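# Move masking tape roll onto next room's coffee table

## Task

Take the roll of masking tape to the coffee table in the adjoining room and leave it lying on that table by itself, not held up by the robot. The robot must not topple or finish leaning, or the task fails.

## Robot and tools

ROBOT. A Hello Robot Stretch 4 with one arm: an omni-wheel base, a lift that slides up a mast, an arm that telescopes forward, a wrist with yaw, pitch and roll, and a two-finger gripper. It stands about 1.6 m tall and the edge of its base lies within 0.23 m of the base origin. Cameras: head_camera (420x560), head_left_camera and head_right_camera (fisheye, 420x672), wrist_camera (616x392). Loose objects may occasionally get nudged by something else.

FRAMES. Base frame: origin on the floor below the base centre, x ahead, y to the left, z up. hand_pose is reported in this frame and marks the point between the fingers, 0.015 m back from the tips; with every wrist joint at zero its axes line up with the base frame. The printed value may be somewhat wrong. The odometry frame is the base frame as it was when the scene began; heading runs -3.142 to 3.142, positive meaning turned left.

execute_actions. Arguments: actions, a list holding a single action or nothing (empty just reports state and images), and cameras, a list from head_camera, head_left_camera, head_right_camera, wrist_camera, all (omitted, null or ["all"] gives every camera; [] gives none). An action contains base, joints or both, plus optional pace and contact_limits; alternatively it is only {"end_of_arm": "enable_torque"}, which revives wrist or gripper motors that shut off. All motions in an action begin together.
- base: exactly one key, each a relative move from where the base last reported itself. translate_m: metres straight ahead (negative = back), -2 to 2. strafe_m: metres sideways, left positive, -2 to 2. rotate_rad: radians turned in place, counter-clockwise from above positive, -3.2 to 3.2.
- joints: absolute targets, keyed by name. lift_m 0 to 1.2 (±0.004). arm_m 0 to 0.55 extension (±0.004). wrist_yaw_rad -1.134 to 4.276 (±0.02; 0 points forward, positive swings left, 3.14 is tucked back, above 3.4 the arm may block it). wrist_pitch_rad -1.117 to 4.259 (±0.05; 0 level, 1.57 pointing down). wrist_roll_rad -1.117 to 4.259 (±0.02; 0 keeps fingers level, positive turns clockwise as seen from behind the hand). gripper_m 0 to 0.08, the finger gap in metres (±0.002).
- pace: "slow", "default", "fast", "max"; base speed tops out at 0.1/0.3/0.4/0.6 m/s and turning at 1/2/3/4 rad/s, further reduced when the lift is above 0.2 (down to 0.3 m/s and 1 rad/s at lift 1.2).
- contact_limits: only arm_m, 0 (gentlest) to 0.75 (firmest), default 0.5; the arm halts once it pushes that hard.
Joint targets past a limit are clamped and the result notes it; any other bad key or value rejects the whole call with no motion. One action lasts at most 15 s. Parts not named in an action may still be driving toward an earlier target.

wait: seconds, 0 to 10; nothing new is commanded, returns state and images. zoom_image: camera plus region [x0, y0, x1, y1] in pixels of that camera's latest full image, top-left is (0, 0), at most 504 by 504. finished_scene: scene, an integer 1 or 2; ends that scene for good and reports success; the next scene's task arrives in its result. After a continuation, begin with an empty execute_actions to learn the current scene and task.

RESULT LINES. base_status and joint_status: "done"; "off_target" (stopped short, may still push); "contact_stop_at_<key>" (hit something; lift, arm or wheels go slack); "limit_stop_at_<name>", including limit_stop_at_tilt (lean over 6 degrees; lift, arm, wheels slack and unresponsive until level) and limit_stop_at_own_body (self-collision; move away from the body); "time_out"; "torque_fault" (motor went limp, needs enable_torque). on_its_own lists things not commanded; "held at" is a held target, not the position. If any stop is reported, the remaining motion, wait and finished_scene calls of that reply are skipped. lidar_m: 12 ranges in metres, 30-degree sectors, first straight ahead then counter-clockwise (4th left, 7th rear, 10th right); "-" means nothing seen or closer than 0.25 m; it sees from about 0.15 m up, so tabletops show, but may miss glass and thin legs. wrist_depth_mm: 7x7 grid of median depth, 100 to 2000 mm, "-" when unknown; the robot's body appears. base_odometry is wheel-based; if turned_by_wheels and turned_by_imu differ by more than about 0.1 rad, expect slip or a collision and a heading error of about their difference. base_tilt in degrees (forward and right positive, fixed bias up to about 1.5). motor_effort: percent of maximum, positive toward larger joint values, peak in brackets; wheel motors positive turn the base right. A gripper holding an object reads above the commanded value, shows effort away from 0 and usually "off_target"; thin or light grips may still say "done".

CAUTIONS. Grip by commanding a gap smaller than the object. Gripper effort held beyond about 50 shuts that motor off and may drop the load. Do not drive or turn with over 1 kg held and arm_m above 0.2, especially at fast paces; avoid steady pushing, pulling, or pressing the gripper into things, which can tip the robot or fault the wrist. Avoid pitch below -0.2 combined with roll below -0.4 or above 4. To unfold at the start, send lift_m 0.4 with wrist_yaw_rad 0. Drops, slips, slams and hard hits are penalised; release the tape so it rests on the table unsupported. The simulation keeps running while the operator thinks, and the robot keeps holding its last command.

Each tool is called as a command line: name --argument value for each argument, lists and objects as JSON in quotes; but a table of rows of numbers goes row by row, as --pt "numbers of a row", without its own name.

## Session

execute_actions --actions '[]'

Scene clock: 0.00 s.
base_odometry: x=+0.000 y=+0.000 heading=+0.000 (m, m, rad; odometry frame)
turned_by_wheels: +0.000 (rad since the last result)
turned_by_imu: +0.000 (rad since the last result)
base_tilt: forward=+0.6 right=+0.4 (deg)
lidar_m: 0.83 0.76 0.78 0.96 0.87 0.88 1.03 0.92 0.93 1.16 1.26 2.78
base_status: not commanded
joint_positions: lift_m=+0.264 arm_m=-0.001 wrist_yaw_rad=+3.127 wrist_pitch_rad=-0.005 wrist_roll_rad=-0.017 gripper_m=+0.040
joint_status: not commanded
motor_effort: lift_m=+19 arm_m=-1 wrist_yaw_rad=-1 wrist_pitch_rad=-8 wrist_roll_rad=+1 gripper_m=+0 wheel_0=+0 wheel_1=+0 wheel_2=+0 (%)
hand_pose: x=-0.0410 y=+0.0905 z=+0.4433 quat_wxyz=(+0.007, +0.002, -0.008, +1.000) (m; base frame)
wrist_depth_mm: - 141 1229 1336 1060 878 750 / - 140 1229 1336 1078 866 759 / - 123 178 1336 1078 878 759 / 105 139 220 1366 1078 878 759 / 139 976 1205 1336 1078 878 759 / 904 1025 1160 1308 1025 891 750 / 891 960 124 1118 120 809 759
pictures: head_camera, head_left_camera, head_right_camera, wrist_camera
Images, in order (width x height): head_camera 420x560, head_left_camera 420x672, head_right_camera 420x672, wrist_camera 616x392.

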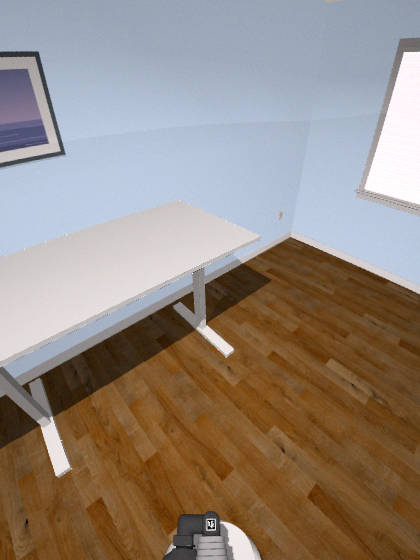

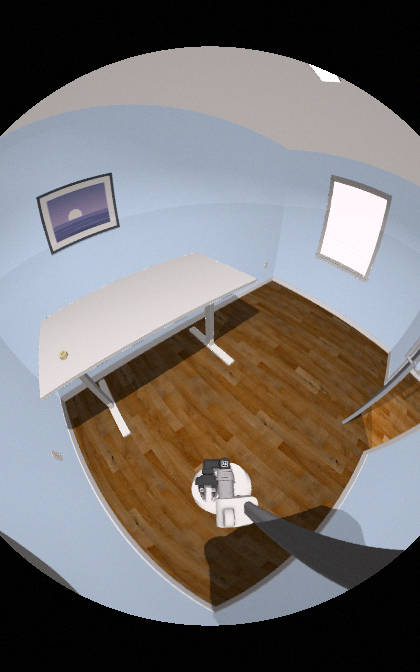

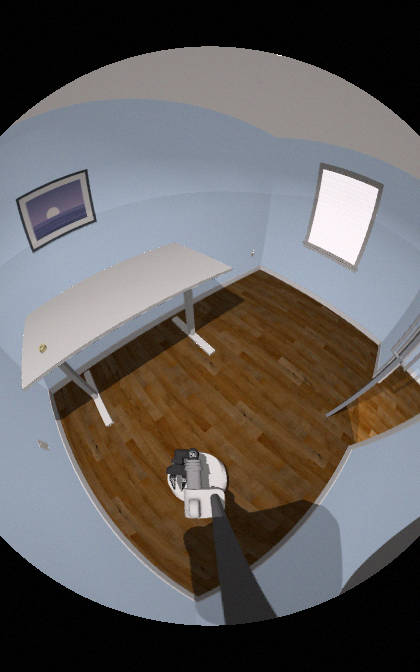

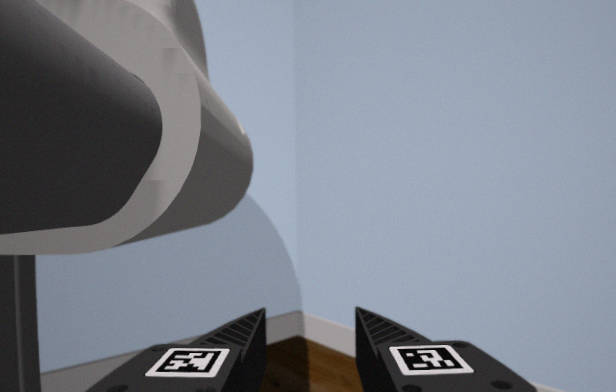

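Higher desk; face the tape.

execute_actions --actions '[{"base":{"rotate_rad":1.2},"joints":{"lift_m":1.1,"wrist_yaw_rad":0,"wrist_pitch_rad":0.8,"gripper_m":0.08},"pace":"fast"}]' --cameras '["head_camera","wrist_camera"]'

Scene clock: 7.27 s.
base_odometry: x=+0.000 y=+0.000 heading=+1.200 (m, m, rad; odometry frame)
turned_by_wheels: +1.200 (rad since the last result)
turned_by_imu: +1.185 (rad since the last result)
base_tilt: forward=+0.6 right=+0.5 (deg)
lidar_m: 0.79 0.92 0.86 0.90 0.96 0.91 0.96 1.28 2.83 1.12 0.82 0.78
base_status: done
joint_positions: lift_m=+1.100 arm_m=+0.000 wrist_yaw_rad=+0.000 wrist_pitch_rad=+0.802 wrist_roll_rad=-0.017 gripper_m=+0.080
joint_status: all done
motor_effort: lift_m=+20(20) arm_m=-1(1) wrist_yaw_rad=-2(7) wrist_pitch_rad=-4(7) wrist_roll_rad=+1(0) gripper_m=+1(1) wheel_0=-1(9) wheel_1=-2(12) wheel_2=-2(14) (%)
hand_pose: x=+0.3183 y=-0.0874 z=+1.1252 quat_wxyz=(+0.921, -0.008, +0.390, +0.003) (m; base frame)
wrist_depth_mm: 768 931 1255 820 820 788 788 / 788 1008 1308 699 634 627 627 / 842 1060 1430 1863 1576 564 525 / 878 1138 1576 1808 1708 1618 1397 / 917 1182 1537 1576 1576 1537 1537 / 976 1255 1397 1397 1366 1366 1336 / 991 104 1182 1229 1182 107 -
pictures: head_camera, wrist_camera
Images, in order (width x height): head_camera 420x560, wrist_camera 616x392.

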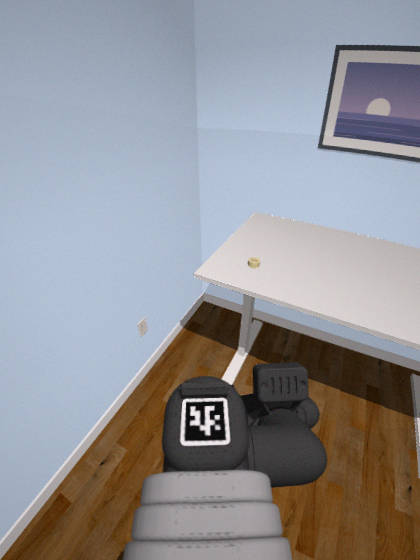

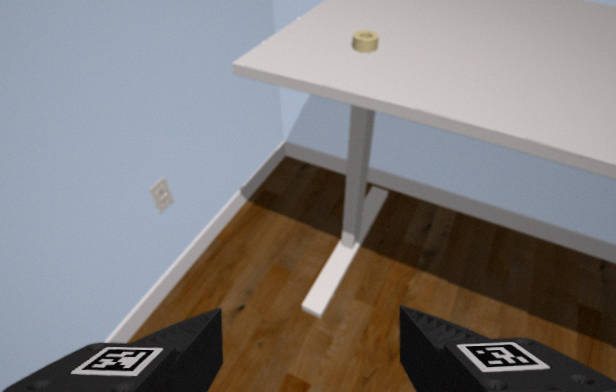

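execute_actions --actions '[{"base":{"rotate_rad":-0.118},"joints":{"lift_m":1.04},"pace":"fast"}]' --cameras '[]'

execute_actions --actions '[{"base":{"translate_m":0.25},"joints":{"arm_m":0.41},"pace":"fast"}]' --cameras '["wrist_camera"]'

Scene clock: 20.33 s.
base_odometry: x=+0.000 y=+0.000 heading=+1.082 (m, m, rad; odometry frame)
turned_by_wheels: -0.117 (rad since the last result)
turned_by_imu: -0.116 (rad since the last result)
base_tilt: forward=+0.7 right=+0.3 (deg)
lidar_m: 0.77 0.96 0.87 0.88 1.00 0.91 0.93 1.18 1.31 2.65 0.86 0.77
base_status: done
joint_positions: lift_m=+1.040 arm_m=+0.000 wrist_yaw_rad=+0.000 wrist_pitch_rad=+0.802 wrist_roll_rad=-0.017 gripper_m=+0.080
joint_status: all done
motor_effort: lift_m=+17(23) arm_m=-1(1) wrist_yaw_rad=-1(1) wrist_pitch_rad=-8(7) wrist_roll_rad=+0(1) gripper_m=+2(2) wheel_0=+3(4) wheel_1=+4(7) wheel_2=+4(7) (%)
hand_pose: x=+0.3183 y=-0.0874 z=+1.0655 quat_wxyz=(+0.921, -0.008, +0.390, +0.003) (m; base frame)
wrist_depth_mm: 854 1078 676 661 654 640 640 / 866 1118 1537 1499 569 539 512 / 917 1205 1708 1708 1576 1430 1336 / 946 1255 1661 1661 1708 1618 1464 / 976 1308 1499 1464 1464 1464 1464 / 1025 1308 1308 1308 1308 1308 1281 / 1060 104 1138 1205 1138 107 -
pictures: none
No camera images: the call's "cameras" was empty. Leave "cameras" out to get every camera's image.

Scene clock: 22.47 s.
base_odometry: x=+0.117 y=+0.221 heading=+1.083 (m, m, rad; odometry frame)
turned_by_wheels: +0.000 (rad since the last result)
turned_by_imu: -0.002 (rad since the last result)
base_tilt: forward=+0.8 right=+0.5 (deg)
lidar_m: 0.55 0.87 0.77 0.77 0.97 1.14 1.17 1.46 2.94 0.92 0.58 0.54
base_status: done
joint_positions: lift_m=+1.040 arm_m=+0.409 wrist_yaw_rad=+0.000 wrist_pitch_rad=+0.802 wrist_roll_rad=-0.017 gripper_m=+0.080
joint_status: all done
motor_effort: lift_m=+17(17) arm_m=+5(4) wrist_yaw_rad=+0(1) wrist_pitch_rad=-4(8) wrist_roll_rad=+1(0) gripper_m=+1(1) wheel_0=+3(5) wheel_1=+4(9) wheel_2=-1(16) (%)
hand_pose: x=+0.7280 y=-0.0874 z=+1.0655 quat_wxyz=(+0.921, -0.008, +0.390, +0.003) (m; base frame)
wrist_depth_mm: 621 778 809 715 647 615 580 / 627 809 917 517 512 517 508 / 661 854 462 424 418 421 418 / 691 866 364 362 359 355 355 / 715 327 317 315 314 310 309 / 691 283 281 279 278 274 273 / 256 104 240 236 238 107 -
pictures: wrist_camera
Images, in order (width x height): wrist_camera 616x392.

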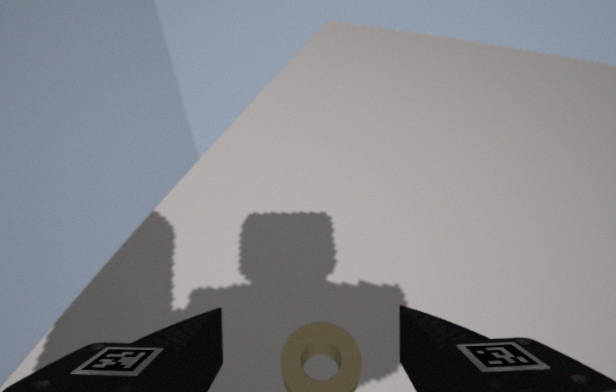

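execute_actions --actions '[{"joints":{"arm_m":0.424,"lift_m":0.957}}]' --cameras '["wrist_camera"]'

execute_actions --actions '[{"joints":{"gripper_m":0.03}}]' --cameras '["wrist_camera"]'

execute_actions --actions '[{"joints":{"lift_m":1.0},"pace":"fast"}]' --cameras '["wrist_camera"]'

Scene clock: 31.07 s.
base_odometry: x=+0.117 y=+0.221 heading=+1.083 (m, m, rad; odometry frame)
turned_by_wheels: +0.000 (rad since the last result)
turned_by_imu: +0.000 (rad since the last result)
base_tilt: forward=+0.7 right=+0.5 (deg)
lidar_m: 0.58 0.85 0.78 0.79 1.00 1.15 1.17 1.45 2.94 0.92 0.58 0.53
base_status: not commanded
joint_positions: lift_m=+0.957 arm_m=+0.423 wrist_yaw_rad=+0.000 wrist_pitch_rad=+0.802 wrist_roll_rad=-0.017 gripper_m=+0.080
joint_status: all done
motor_effort: lift_m=+16(16) arm_m=+5(5) wrist_yaw_rad=-1(2) wrist_pitch_rad=-7(6) wrist_roll_rad=+0(1) gripper_m=+2(3) wheel_0=+2(2) wheel_1=+4(4) wheel_2=-1(1) (%)
hand_pose: x=+0.7419 y=-0.0874 z=+0.9826 quat_wxyz=(+0.921, -0.008, +0.390, +0.003) (m; base frame)
wrist_depth_mm: 615 788 788 445 442 430 430 / 627 798 353 349 347 345 345 / 654 306 291 289 286 285 285 / 634 249 248 246 245 242 242 / 218 216 215 214 213 211 210 / 191 191 190 170 181 187 185 / 174 104 163 149 150 107 -
pictures: wrist_camera
Images, in order (width x height): wrist_camera 616x392.

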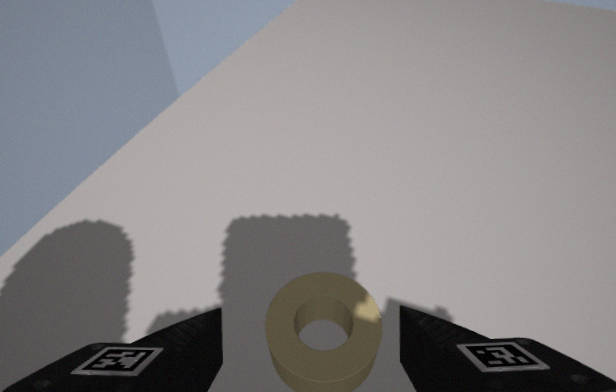

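Scene clock: 32.17 s.
base_odometry: x=+0.117 y=+0.221 heading=+1.083 (m, m, rad; odometry frame)
turned_by_wheels: +0.000 (rad since the last result)
turned_by_imu: +0.000 (rad since the last result)
base_tilt: forward=+0.7 right=+0.5 (deg)
lidar_m: 0.57 0.85 0.78 0.78 0.97 1.15 1.16 1.46 2.94 0.93 0.59 0.52
base_status: not commanded
joint_positions: lift_m=+0.957 arm_m=+0.423 wrist_yaw_rad=+0.000 wrist_pitch_rad=+0.802 wrist_roll_rad=-0.017 gripper_m=+0.047
joint_status: gripper_m off_target (ended at +0.047, target +0.030)
on_its_own: gripper_m is held at +0.042, not at your +0.030, by its contact guard: the fingers met something
motor_effort: lift_m=+16(16) arm_m=+5(5) wrist_yaw_rad=+0(0) wrist_pitch_rad=-5(4) wrist_roll_rad=+0(1) gripper_m=-40(40) wheel_0=+2(2) wheel_1=+4(4) wheel_2=-1(1) (%)
hand_pose: x=+0.7419 y=-0.0874 z=+0.9826 quat_wxyz=(+0.921, -0.008, +0.390, +0.003) (m; base frame)
wrist_depth_mm: 615 768 798 445 439 427 433 / 627 798 353 349 347 347 343 / 654 304 291 289 286 285 283 / 627 250 248 246 245 243 241 / 217 217 216 215 213 211 210 / 191 191 191 170 188 187 186 / 172 174 128 148 121 170 -
pictures: wrist_camera
Images, in order (width x height): wrist_camera 616x392.

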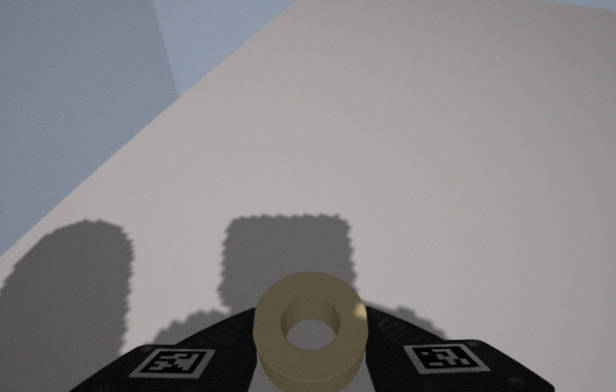

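Scene clock: 33.03 s.
base_odometry: x=+0.117 y=+0.221 heading=+1.083 (m, m, rad; odometry frame)
turned_by_wheels: +0.000 (rad since the last result)
turned_by_imu: +0.000 (rad since the last result)
base_tilt: forward=+0.7 right=+0.6 (deg)
lidar_m: 0.56 0.87 0.76 0.79 0.98 1.14 1.17 1.45 2.93 0.93 0.59 0.53
base_status: not commanded
joint_positions: lift_m=+1.000 arm_m=+0.423 wrist_yaw_rad=+0.000 wrist_pitch_rad=+0.802 wrist_roll_rad=-0.017 gripper_m=+0.047
joint_status: all done
on_its_own: gripper_m is held at +0.042, not at your +0.030, by its contact guard: the fingers met something
motor_effort: lift_m=+20(24) arm_m=+5(5) wrist_yaw_rad=-1(0) wrist_pitch_rad=-6(4) wrist_roll_rad=+1(1) gripper_m=-39(39) wheel_0=+3(2) wheel_1=+4(4) wheel_2=-1(1) (%)
hand_pose: x=+0.7419 y=-0.0874 z=+1.0252 quat_wxyz=(+0.921, -0.008, +0.390, +0.003) (m; base frame)
wrist_depth_mm: 615 778 809 585 544 530 535 / 627 809 878 436 430 430 427 / 654 854 362 357 353 353 351 / 683 329 307 306 304 301 300 / 676 268 268 266 264 263 260 / 237 237 237 170 233 232 230 / 213 216 128 148 121 211 210
pictures: wrist_camera
Images, in order (width x height): wrist_camera 616x392.

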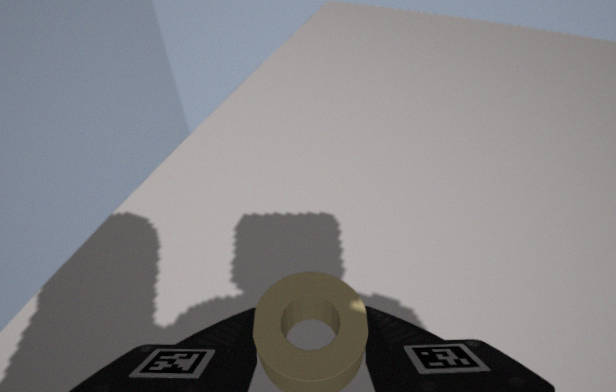

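execute_actions --actions '[{"base":{"translate_m":-0.3},"joints":{"arm_m":0},"pace":"fast"}]' --cameras '[]'

execute_actions --actions '[{"base":{"rotate_rad":-2.4},"joints":{"lift_m":0.6}}]'

Scene clock: 39.53 s.
base_odometry: x=-0.023 y=-0.044 heading=+1.083 (m, m, rad; odometry frame)
turned_by_wheels: +0.000 (rad since the last result)
turned_by_imu: +0.002 (rad since the last result)
base_tilt: forward=+0.8 right=+0.7 (deg)
lidar_m: 0.81 0.99 0.89 0.90 0.96 0.86 0.88 1.12 1.23 2.73 0.90 0.81
base_status: done
joint_positions: lift_m=+1.000 arm_m=+0.001 wrist_yaw_rad=+0.000 wrist_pitch_rad=+0.803 wrist_roll_rad=-0.017 gripper_m=+0.047
joint_status: all done
on_its_own: gripper_m is held at +0.042, not at your +0.030, by its contact guard: the fingers met something
motor_effort: lift_m=+20(20) arm_m=-5(7) wrist_yaw_rad=+2(1) wrist_pitch_rad=-8(8) wrist_roll_rad=+0(1) gripper_m=-39(39) wheel_0=-2(7) wheel_1=-3(9) wheel_2=+2(14) (%)
hand_pose: x=+0.3195 y=-0.0875 z=+1.0252 quat_wxyz=(+0.921, -0.008, +0.391, +0.003) (m; base frame)
wrist_depth_mm: 866 1098 1397 627 569 549 544 / 878 1138 1661 1618 1499 1336 1229 / 931 1229 1756 1756 1708 1499 1397 / 976 1308 1618 1618 1661 1618 1537 / 991 1336 1464 1464 1430 1430 1397 / 1060 1255 1281 170 1281 1255 1255 / 1098 1160 128 148 121 1160 1138
pictures: none
No camera images: the call's "cameras" was empty. Leave "cameras" out to get every camera's image.

Scene clock: 42.30 s.
base_odometry: x=-0.023 y=-0.044 heading=-1.317 (m, m, rad; odometry frame)
turned_by_wheels: -2.399 (rad since the last result)
turned_by_imu: -2.370 (rad since the last result)
base_tilt: forward=+0.7 right=+0.4 (deg)
lidar_m: 1.21 2.80 1.09 0.83 0.81 0.88 0.91 0.89 0.96 0.89 0.87 0.94
base_status: done
joint_positions: lift_m=+0.600 arm_m=+0.001 wrist_yaw_rad=+0.000 wrist_pitch_rad=+0.802 wrist_roll_rad=-0.017 gripper_m=+0.047
joint_status: all done
on_its_own: gripper_m is held at +0.042, not at your +0.030, by its contact guard: the fingers met something
motor_effort: lift_m=+17(23) arm_m=-5(5) wrist_yaw_rad=-1(0) wrist_pitch_rad=-7(7) wrist_roll_rad=+0(0) gripper_m=-38(39) wheel_0=+1(9) wheel_1=+2(10) wheel_2=+5(10) (%)
hand_pose: x=+0.3196 y=-0.0874 z=+0.6255 quat_wxyz=(+0.921, -0.008, +0.390, +0.003) (m; base frame)
wrist_depth_mm: - - 1863 1921 1060 798 647 / 1618 1576 1537 1537 1138 842 683 / 1336 1308 1281 1281 1182 904 715 / 1118 1098 1098 1098 1078 946 759 / 946 976 946 946 946 917 798 / 842 842 842 170 831 831 798 / 759 768 128 149 121 750 741
pictures: head_camera, head_left_camera, head_right_camera, wrist_camera
Images, in order (width x height): head_camera 420x560, head_left_camera 420x672, head_right_camera 420x672, wrist_camera 616x392.

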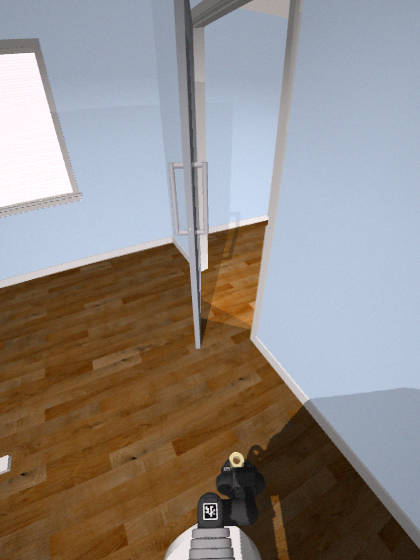

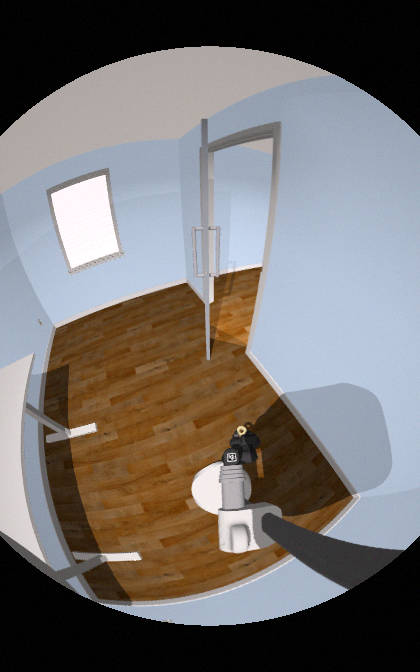

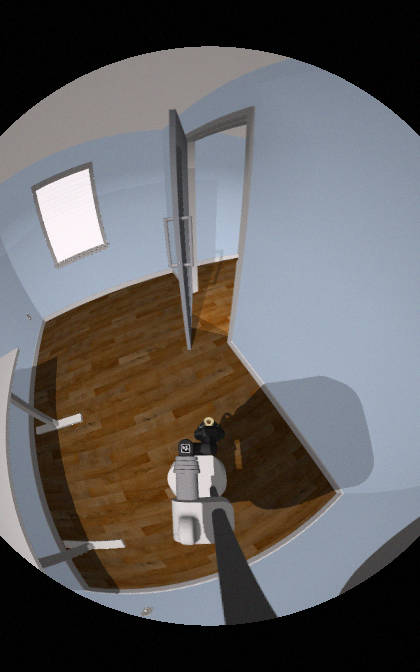

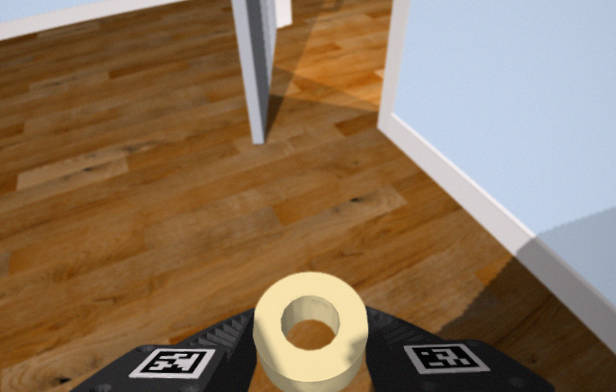

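execute_actions --actions '[{"base":{"strafe_m":-0.06},"joints":{"lift_m":0.5},"pace":"fast"}]' --cameras '[]'

execute_actions --actions '[{"base":{"translate_m":0.85},"joints":{"arm_m":0.33},"pace":"fast"}]' --cameras '["head_camera"]'

execute_actions --actions '[{"base":{"strafe_m":0.5},"pace":"slow"}]' --cameras '["head_camera","head_left_camera"]'

Scene clock: 52.97 s.
base_odometry: x=-0.081 y=-0.059 heading=-1.317 (m, m, rad; odometry frame)
turned_by_wheels: +0.000 (rad since the last result)
turned_by_imu: +0.000 (rad since the last result)
base_tilt: forward=+0.7 right=+0.6 (deg)
lidar_m: 1.23 2.85 1.15 0.88 0.86 0.93 0.88 0.86 0.94 0.85 0.81 0.88
base_status: done
joint_positions: lift_m=+0.500 arm_m=+0.001 wrist_yaw_rad=+0.000 wrist_pitch_rad=+0.802 wrist_roll_rad=-0.017 gripper_m=+0.047
joint_status: all done
on_its_own: gripper_m is held at +0.042, not at your +0.030, by its contact guard: the fingers met something
motor_effort: lift_m=+17(17) arm_m=-5(5) wrist_yaw_rad=+1(0) wrist_pitch_rad=-7(5) wrist_roll_rad=+1(0) gripper_m=-38(39) wheel_0=-2(12) wheel_1=-2(12) wheel_2=+0(4) (%)
hand_pose: x=+0.3196 y=-0.0874 z=+0.5254 quat_wxyz=(+0.921, -0.008, +0.390, +0.003) (m; base frame)
wrist_depth_mm: 1756 1708 1576 1708 991 723 609 / 1397 1366 1308 1336 1060 778 627 / 1138 1138 1138 1098 1060 831 668 / 960 960 960 931 931 878 707 / 831 842 831 820 831 809 732 / 732 732 732 170 723 715 707 / 661 668 128 149 121 654 647
pictures: none
No camera images: the call's "cameras" was empty. Leave "cameras" out to get every camera's image.

Scene clock: 56.37 s.
base_odometry: x=+0.132 y=-0.882 heading=-1.317 (m, m, rad; odometry frame)
turned_by_wheels: +0.000 (rad since the last result)
turned_by_imu: -0.006 (rad since the last result)
base_tilt: forward=+0.9 right=+0.6 (deg)
lidar_m: 0.44 0.39 2.19 1.25 1.21 1.33 1.67 1.45 0.61 0.46 0.44 0.48
base_status: done
joint_positions: lift_m=+0.500 arm_m=+0.329 wrist_yaw_rad=+0.000 wrist_pitch_rad=+0.802 wrist_roll_rad=-0.017 gripper_m=+0.047
joint_status: all done
on_its_own: gripper_m is held at +0.042, not at your +0.030, by its contact guard: the fingers met something
motor_effort: lift_m=+17(17) arm_m=+5(7) wrist_yaw_rad=-1(1) wrist_pitch_rad=-8(8) wrist_roll_rad=+1(0) gripper_m=-39(39) wheel_0=+2(8) wheel_1=+3(9) wheel_2=+1(13) (%)
hand_pose: x=+0.6479 y=-0.0874 z=+0.5255 quat_wxyz=(+0.921, -0.008, +0.390, +0.003) (m; base frame)
wrist_depth_mm: 301 442 842 1661 1661 1661 1661 / 300 442 917 1336 1308 1308 1308 / 291 439 917 1098 1098 1078 1078 / 290 439 904 946 931 931 917 / 287 433 788 820 820 809 798 / 290 421 668 170 715 707 707 / 289 364 128 148 120 654 647
pictures: head_camera
Images, in order (width x height): head_camera 420x560.

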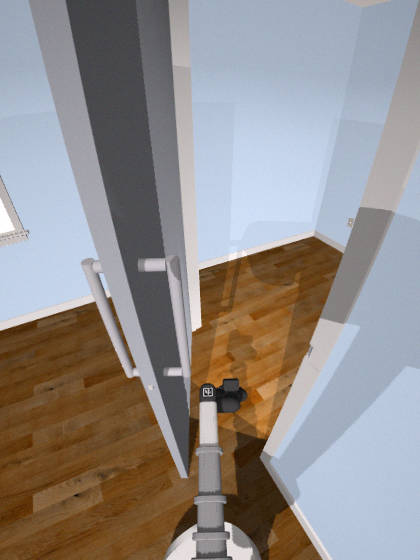

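Scene clock: 62.50 s.
base_odometry: x=+0.616 y=-0.756 heading=-1.317 (m, m, rad; odometry frame)
turned_by_wheels: +0.000 (rad since the last result)
turned_by_imu: -0.002 (rad since the last result)
base_tilt: forward=+0.7 right=+0.5 (deg)
lidar_m: 0.45 1.85 1.95 1.64 0.76 0.84 1.21 1.86 1.22 0.92 0.89 1.48
base_status: done
joint_positions: lift_m=+0.500 arm_m=+0.329 wrist_yaw_rad=+0.000 wrist_pitch_rad=+0.802 wrist_roll_rad=-0.017 gripper_m=+0.047
joint_status: not commanded
on_its_own: gripper_m is held at +0.042, not at your +0.030, by its contact guard: the fingers met something
motor_effort: lift_m=+17(17) arm_m=+5(5) wrist_yaw_rad=-1(2) wrist_pitch_rad=-6(5) wrist_roll_rad=+1(1) gripper_m=-39(40) wheel_0=-2(14) wheel_1=+4(8) wheel_2=-1(2) (%)
hand_pose: x=+0.6479 y=-0.0874 z=+0.5255 quat_wxyz=(+0.921, -0.008, +0.390, +0.003) (m; base frame)
wrist_depth_mm: - - 123 188 389 1618 1661 / - 104 130 208 530 1336 1336 / - 107 140 236 732 1098 1098 / - 111 151 267 891 931 931 / - 114 164 293 798 809 798 / - 118 161 171 715 715 707 / - 110 128 148 121 647 640
pictures: head_camera, head_left_camera
Images, in order (width x height): head_camera 420x560, head_left_camera 420x672.

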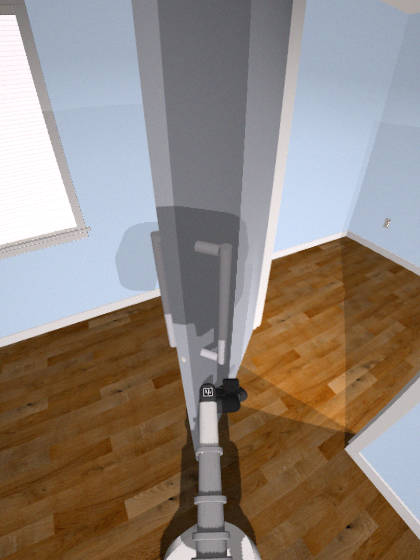

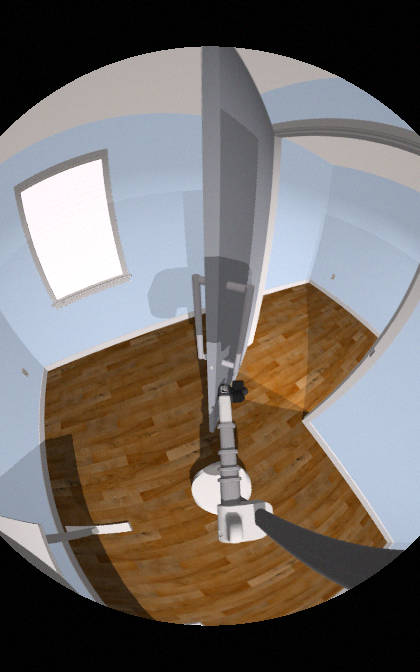

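execute_actions --actions '[{"base":{"strafe_m":-0.4},"joints":{"arm_m":0},"pace":"fast"}]' --cameras '[]'

execute_actions --actions '[{"base":{"translate_m":0.56},"pace":"fast"}]' --cameras '[]'

execute_actions --actions '[{"base":{"rotate_rad":-0.65},"joints":{"lift_m":0.6}}]' --cameras '["head_camera","head_right_camera"]'

Scene clock: 73.40 s.
base_odometry: x=+0.229 y=-0.857 heading=-1.317 (m, m, rad; odometry frame)
turned_by_wheels: +0.000 (rad since the last result)
turned_by_imu: -0.001 (rad since the last result)
base_tilt: forward=+0.7 right=+0.5 (deg)
lidar_m: 0.93 0.60 2.16 1.19 1.12 1.23 1.71 1.66 0.76 0.56 0.54 0.58
base_status: done
joint_positions: lift_m=+0.500 arm_m=+0.001 wrist_yaw_rad=+0.000 wrist_pitch_rad=+0.802 wrist_roll_rad=-0.017 gripper_m=+0.047
joint_status: all done
on_its_own: gripper_m is held at +0.042, not at your +0.030, by its contact guard: the fingers met something
motor_effort: lift_m=+17(17) arm_m=-5(3) wrist_yaw_rad=+1(1) wrist_pitch_rad=-8(8) wrist_roll_rad=+1(0) gripper_m=-39(39) wheel_0=-3(10) wheel_1=+0(14) wheel_2=+0(0) (%)
hand_pose: x=+0.3196 y=-0.0875 z=+0.5254 quat_wxyz=(+0.921, -0.008, +0.391, +0.003) (m; base frame)
wrist_depth_mm: 544 676 931 1661 1708 1661 1661 / 559 707 991 1308 1308 1336 1336 / 585 759 1060 1118 1098 1098 1098 / 609 788 946 946 931 931 931 / 634 798 820 820 820 820 484 / 661 732 732 171 723 715 442 / 654 668 128 148 121 521 484
pictures: none
No camera images: the call's "cameras" was empty. Leave "cameras" out to get every camera's image.

Scene clock: 76.10 s.
base_odometry: x=+0.369 y=-1.399 heading=-1.316 (m, m, rad; odometry frame)
turned_by_wheels: +0.000 (rad since the last result)
turned_by_imu: -0.004 (rad since the last result)
base_tilt: forward=+0.8 right=+0.6 (deg)
lidar_m: 0.60 0.38 0.34 0.34 1.38 1.48 2.24 0.98 0.38 0.36 2.53 2.09
base_status: done
joint_positions: lift_m=+0.500 arm_m=+0.001 wrist_yaw_rad=+0.000 wrist_pitch_rad=+0.802 wrist_roll_rad=-0.017 gripper_m=+0.047
joint_status: not commanded
on_its_own: gripper_m is held at +0.042, not at your +0.030, by its contact guard: the fingers met something
motor_effort: lift_m=+17(17) arm_m=-5(5) wrist_yaw_rad=+1(1) wrist_pitch_rad=-5(6) wrist_roll_rad=+1(1) gripper_m=-40(39) wheel_0=+1(9) wheel_1=+3(10) wheel_2=+2(15) (%)
hand_pose: x=+0.3196 y=-0.0875 z=+0.5254 quat_wxyz=(+0.921, -0.008, +0.391, +0.003) (m; base frame)
wrist_depth_mm: 329 410 574 1537 1618 1661 1661 / 338 430 597 1281 1336 1308 1336 / 353 459 647 1078 1098 1098 1098 / 368 480 699 917 946 917 931 / 387 508 759 831 820 809 809 / 407 539 715 170 723 715 707 / 427 508 128 149 121 654 647
pictures: none
No camera images: the call's "cameras" was empty. Leave "cameras" out to get every camera's image.

Scene clock: 77.53 s.
base_odometry: x=+0.369 y=-1.399 heading=-1.966 (m, m, rad; odometry frame)
turned_by_wheels: -0.649 (rad since the last result)
turned_by_imu: -0.641 (rad since the last result)
base_tilt: forward=+0.7 right=+0.5 (deg)
lidar_m: 2.35 0.69 0.40 0.35 0.34 0.34 1.41 2.06 1.57 0.48 0.35 2.53
base_status: done
joint_positions: lift_m=+0.600 arm_m=+0.001 wrist_yaw_rad=+0.000 wrist_pitch_rad=+0.802 wrist_roll_rad=-0.017 gripper_m=+0.047
joint_status: all done
on_its_own: gripper_m is held at +0.042, not at your +0.030, by its contact guard: the fingers met something
motor_effort: lift_m=+21(23) arm_m=-5(5) wrist_yaw_rad=+0(2) wrist_pitch_rad=-8(8) wrist_roll_rad=+1(1) gripper_m=-40(39) wheel_0=+2(7) wheel_1=+4(11) wheel_2=+3(10) (%)
hand_pose: x=+0.3196 y=-0.0874 z=+0.6251 quat_wxyz=(+0.921, -0.008, +0.391, +0.003) (m; base frame)
wrist_depth_mm: 1430 1708 - 1983 1921 1863 1808 / 1464 1618 1537 1537 1537 1499 1499 / 1308 1308 1255 1255 1281 1281 1229 / 1118 1098 1098 1078 1078 1078 1042 / 878 960 946 946 931 931 917 / 820 842 842 170 831 831 820 / 750 759 128 148 121 750 741
pictures: head_camera, head_right_camera
Images, in order (width x height): head_camera 420x560, head_right_camera 420x672.

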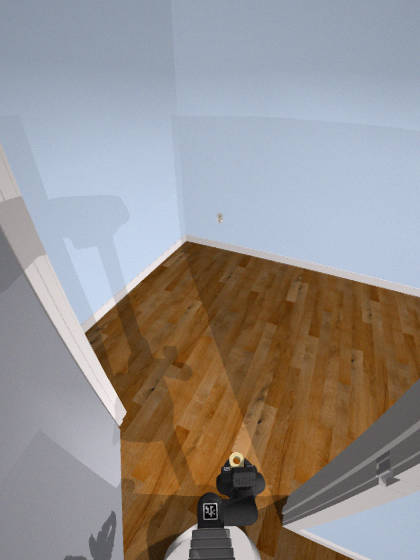

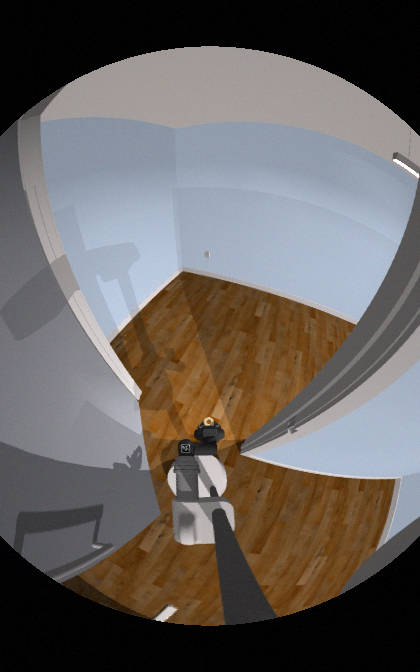

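execute_actions --actions '[{"base":{"translate_m":0.95},"pace":"fast"}]' --cameras '[]'

execute_actions --actions '[{"base":{"rotate_rad":-1.75}}]' --cameras '["head_camera","head_left_camera"]'

Scene clock: 87.50 s.
base_odometry: x=+0.004 y=-2.276 heading=-1.966 (m, m, rad; odometry frame)
turned_by_wheels: +0.000 (rad since the last result)
turned_by_imu: -0.007 (rad since the last result)
base_tilt: forward=+0.8 right=+0.6 (deg)
lidar_m: 1.72 1.20 1.12 0.61 0.55 0.69 1.20 0.74 1.29 2.04 1.81 1.68
base_status: done
joint_positions: lift_m=+0.600 arm_m=+0.001 wrist_yaw_rad=+0.000 wrist_pitch_rad=+0.802 wrist_roll_rad=-0.017 gripper_m=+0.047
joint_status: not commanded
on_its_own: gripper_m is held at +0.042, not at your +0.030, by its contact guard: the fingers met something
motor_effort: lift_m=+21(21) arm_m=-5(5) wrist_yaw_rad=+1(1) wrist_pitch_rad=-8(7) wrist_roll_rad=+1(1) gripper_m=-39(39) wheel_0=+1(10) wheel_1=+2(9) wheel_2=-1(15) (%)
hand_pose: x=+0.3196 y=-0.0874 z=+0.6251 quat_wxyz=(+0.921, -0.008, +0.391, +0.003) (m; base frame)
wrist_depth_mm: 1025 1281 1661 1576 1430 1281 1182 / 1078 1336 1576 1537 1464 1430 1281 / 1118 1281 1308 1281 1281 1281 1229 / 1078 1118 1098 1098 1060 1060 1060 / 946 960 960 946 946 931 917 / 842 854 842 170 831 820 820 / 759 768 128 149 120 750 741
pictures: none
No camera images: the call's "cameras" was empty. Leave "cameras" out to get every camera's image.

Scene clock: 89.67 s.
base_odometry: x=+0.004 y=-2.276 heading=+2.568 (m, m, rad; odometry frame)
turned_by_wheels: -1.749 (rad since the last result)
turned_by_imu: -1.728 (rad since the last result)
base_tilt: forward=+0.8 right=+0.5 (deg)
lidar_m: 2.01 1.94 1.70 1.67 1.31 1.14 0.78 0.54 0.63 0.93 0.71 0.84
base_status: done
joint_positions: lift_m=+0.600 arm_m=+0.001 wrist_yaw_rad=+0.000 wrist_pitch_rad=+0.802 wrist_roll_rad=-0.017 gripper_m=+0.047
joint_status: not commanded
on_its_own: gripper_m is held at +0.042, not at your +0.030, by its contact guard: the fingers met something
motor_effort: lift_m=+20(21) arm_m=-5(5) wrist_yaw_rad=+2(0) wrist_pitch_rad=-6(8) wrist_roll_rad=+1(1) gripper_m=-39(40) wheel_0=+1(8) wheel_1=+2(11) wheel_2=+4(12) (%)
hand_pose: x=+0.3196 y=-0.0874 z=+0.6252 quat_wxyz=(+0.921, -0.008, +0.391, +0.003) (m; base frame)
wrist_depth_mm: 1808 1921 1921 1863 1983 1756 960 / 1618 1576 1576 1537 1499 1464 917 / 1336 1308 1308 1255 1281 1229 878 / 1118 1098 1098 1078 1078 1078 820 / 960 946 946 946 946 917 778 / 842 842 831 170 831 831 723 / 759 768 128 149 121 759 715
pictures: head_camera, head_left_camera
Images, in order (width x height): head_camera 420x560, head_left_camera 420x672.

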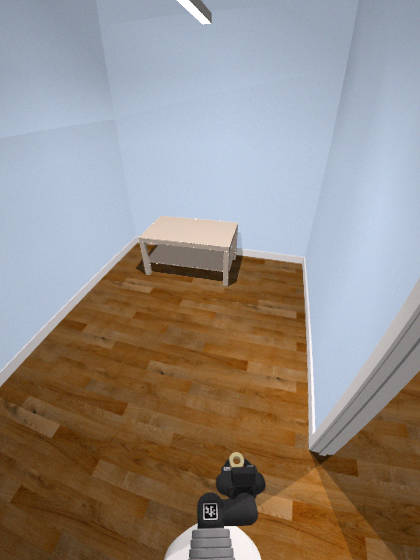

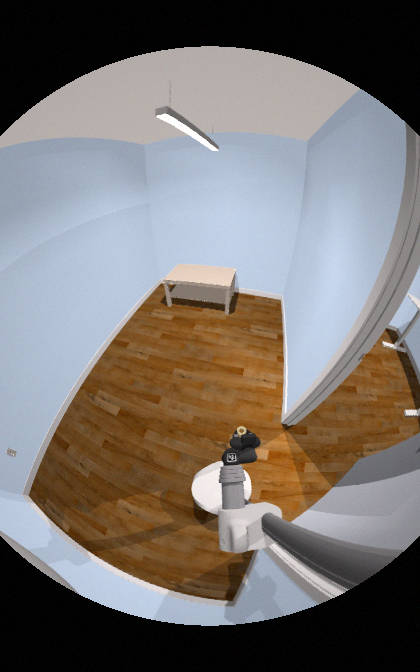

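execute_actions --actions '[{"base":{"rotate_rad":0.1},"pace":"fast"}]' --cameras '[]'

execute_actions --actions '[{"base":{"translate_m":1.65},"joints":{"arm_m":0.38},"pace":"max"}]' --cameras '["head_camera","wrist_camera"]'

Scene clock: 99.23 s.
base_odometry: x=+0.004 y=-2.276 heading=+2.668 (m, m, rad; odometry frame)
turned_by_wheels: +0.099 (rad since the last result)
turned_by_imu: +0.098 (rad since the last result)
base_tilt: forward=+0.8 right=+0.6 (deg)
lidar_m: 2.00 1.86 1.67 1.71 1.24 1.12 0.66 0.53 0.65 1.08 0.74 1.03
base_status: done
joint_positions: lift_m=+0.600 arm_m=+0.001 wrist_yaw_rad=+0.000 wrist_pitch_rad=+0.802 wrist_roll_rad=-0.017 gripper_m=+0.047
joint_status: not commanded
on_its_own: gripper_m is held at +0.042, not at your +0.030, by its contact guard: the fingers met something
motor_effort: lift_m=+20(20) arm_m=-5(5) wrist_yaw_rad=+0(1) wrist_pitch_rad=-8(8) wrist_roll_rad=+1(1) gripper_m=-39(39) wheel_0=+0(5) wheel_1=-3(7) wheel_2=-4(5) (%)
hand_pose: x=+0.3196 y=-0.0874 z=+0.6252 quat_wxyz=(+0.921, -0.008, +0.391, +0.003) (m; base frame)
wrist_depth_mm: 1661 1921 1983 1863 1863 1921 1430 / 1576 1576 1576 1576 1499 1537 1336 / 1336 1308 1308 1281 1255 1255 1160 / 1098 1098 1098 1098 1078 1060 1008 / 960 946 946 960 946 931 904 / 842 842 831 170 820 820 798 / 759 768 128 149 121 750 732
pictures: none
No camera images: the call's "cameras" was empty. Leave "cameras" out to get every camera's image.

Scene clock: 104.17 s.
base_odometry: x=-1.464 y=-1.523 heading=+2.668 (m, m, rad; odometry frame)
turned_by_wheels: +0.000 (rad since the last result)
turned_by_imu: -0.012 (rad since the last result)
base_tilt: forward=+0.8 right=+0.5 (deg)
lidar_m: 0.45 0.56 1.07 1.10 1.37 2.64 2.15 1.12 1.00 1.01 0.50 0.43
base_status: done
joint_positions: lift_m=+0.600 arm_m=+0.379 wrist_yaw_rad=+0.000 wrist_pitch_rad=+0.802 wrist_roll_rad=-0.017 gripper_m=+0.047
joint_status: all done
on_its_own: gripper_m is held at +0.042, not at your +0.030, by its contact guard: the fingers met something
motor_effort: lift_m=+20(20) arm_m=+5(9) wrist_yaw_rad=-1(0) wrist_pitch_rad=-7(5) wrist_roll_rad=+2(1) gripper_m=-39(39) wheel_0=+0(7) wheel_1=+2(10) wheel_2=+2(15) (%)
hand_pose: x=+0.6979 y=-0.0874 z=+0.6252 quat_wxyz=(+0.921, -0.008, +0.390, +0.003) (m; base frame)
wrist_depth_mm: 654 597 535 484 445 413 384 / 768 676 609 539 500 452 421 / 854 535 530 591 554 508 466 / 455 452 449 445 442 442 492 / 392 394 394 387 387 382 382 / 347 345 345 170 342 338 336 / 310 317 128 148 121 307 306
pictures: head_camera, wrist_camera
Images, in order (width x height): head_camera 420x560, wrist_camera 616x392.

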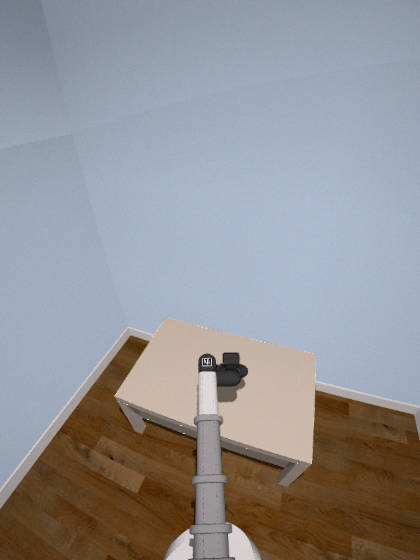

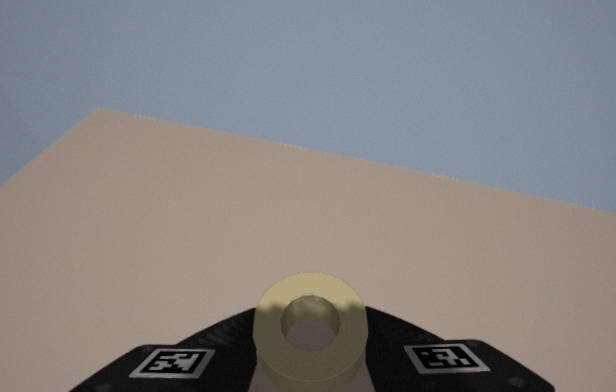

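execute_actions --actions '[{"joints":{"lift_m":0.457}}]' --cameras '[]'

execute_actions --actions '[{"joints":{"gripper_m":0.08}}]' --cameras '[]'

execute_actions --actions '[{"joints":{"lift_m":0.52},"pace":"fast"}]' --cameras '["wrist_camera"]'

Scene clock: 111.87 s.
base_odometry: x=-1.464 y=-1.523 heading=+2.668 (m, m, rad; odometry frame)
turned_by_wheels: +0.000 (rad since the last result)
turned_by_imu: +0.000 (rad since the last result)
base_tilt: forward=+0.6 right=+0.6 (deg)
lidar_m: 0.45 0.55 1.08 1.10 1.36 2.65 2.15 1.08 1.00 1.00 0.49 0.43
base_status: not commanded
joint_positions: lift_m=+0.457 arm_m=+0.379 wrist_yaw_rad=+0.000 wrist_pitch_rad=+0.802 wrist_roll_rad=-0.017 gripper_m=+0.047
joint_status: all done
on_its_own: gripper_m is held at +0.042, not at your +0.030, by its contact guard: the fingers met something
motor_effort: lift_m=+16(22) arm_m=+5(5) wrist_yaw_rad=-2(1) wrist_pitch_rad=-5(4) wrist_roll_rad=+0(1) gripper_m=-39(39) wheel_0=+0(0) wheel_1=+2(2) wheel_2=+2(2) (%)
hand_pose: x=+0.6979 y=-0.0874 z=+0.4825 quat_wxyz=(+0.921, -0.008, +0.390, +0.003) (m; base frame)
wrist_depth_mm: 466 455 508 477 449 415 387 / 368 359 353 347 345 345 370 / 297 294 291 287 286 286 285 / 252 250 248 246 244 243 242 / 217 216 216 215 213 212 210 / 191 191 191 170 188 187 186 / 172 174 128 148 121 170 -
pictures: none
No camera images: the call's "cameras" was empty. Leave "cameras" out to get every camera's image.

Scene clock: 112.90 s.
base_odometry: x=-1.464 y=-1.523 heading=+2.668 (m, m, rad; odometry frame)
turned_by_wheels: +0.000 (rad since the last result)
turned_by_imu: +0.000 (rad since the last result)
base_tilt: forward=+0.7 right=+0.5 (deg)
lidar_m: 0.43 0.55 1.09 1.10 1.36 2.66 2.14 1.10 1.01 1.01 0.49 0.44
base_status: not commanded
joint_positions: lift_m=+0.457 arm_m=+0.379 wrist_yaw_rad=+0.000 wrist_pitch_rad=+0.802 wrist_roll_rad=-0.017 gripper_m=+0.080
joint_status: all done
motor_effort: lift_m=+16(16) arm_m=+5(5) wrist_yaw_rad=+0(2) wrist_pitch_rad=-4(7) wrist_roll_rad=+1(1) gripper_m=+1(37) wheel_0=+0(0) wheel_1=+2(2) wheel_2=+2(2) (%)
hand_pose: x=+0.6979 y=-0.0874 z=+0.4825 quat_wxyz=(+0.921, -0.008, +0.390, +0.003) (m; base frame)
wrist_depth_mm: 466 455 500 477 445 413 384 / 368 362 351 349 347 345 375 / 298 296 291 289 286 285 283 / 251 250 249 247 244 242 241 / 217 216 216 214 213 211 211 / 191 191 190 171 189 187 185 / 175 104 160 148 162 107 -
pictures: none
No camera images: the call's "cameras" was empty. Leave "cameras" out to get every camera's image.

Scene clock: 113.90 s.
base_odometry: x=-1.464 y=-1.523 heading=+2.668 (m, m, rad; odometry frame)
turned_by_wheels: +0.000 (rad since the last result)
turned_by_imu: +0.000 (rad since the last result)
base_tilt: forward=+0.8 right=+0.4 (deg)
lidar_m: 0.44 0.55 1.09 1.08 1.36 2.65 2.16 1.11 0.99 1.00 0.49 0.44
base_status: not commanded
joint_positions: lift_m=+0.520 arm_m=+0.379 wrist_yaw_rad=+0.000 wrist_pitch_rad=+0.802 wrist_roll_rad=-0.017 gripper_m=+0.080
joint_status: all done
motor_effort: lift_m=+21(20) arm_m=+5(5) wrist_yaw_rad=+1(0) wrist_pitch_rad=-6(8) wrist_roll_rad=+1(1) gripper_m=+2(3) wheel_0=+0(0) wheel_1=+2(2) wheel_2=+2(2) (%)
hand_pose: x=+0.6979 y=-0.0874 z=+0.5452 quat_wxyz=(+0.921, -0.008, +0.390, +0.003) (m; base frame)
wrist_depth_mm: 654 597 535 484 445 413 387 / 517 488 484 525 496 455 424 / 404 402 397 392 389 387 445 / 342 338 336 334 332 329 327 / 294 294 293 291 290 287 285 / 259 258 259 257 256 253 252 / 236 104 222 215 222 107 -
pictures: wrist_camera
Images, in order (width x height): wrist_camera 616x392.

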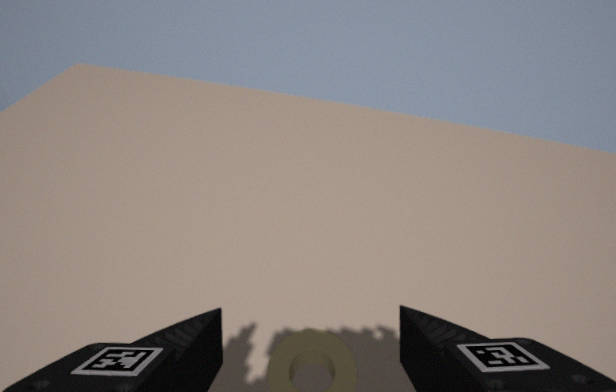

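finished_scene --scene 2

The scene is finished: the task was done.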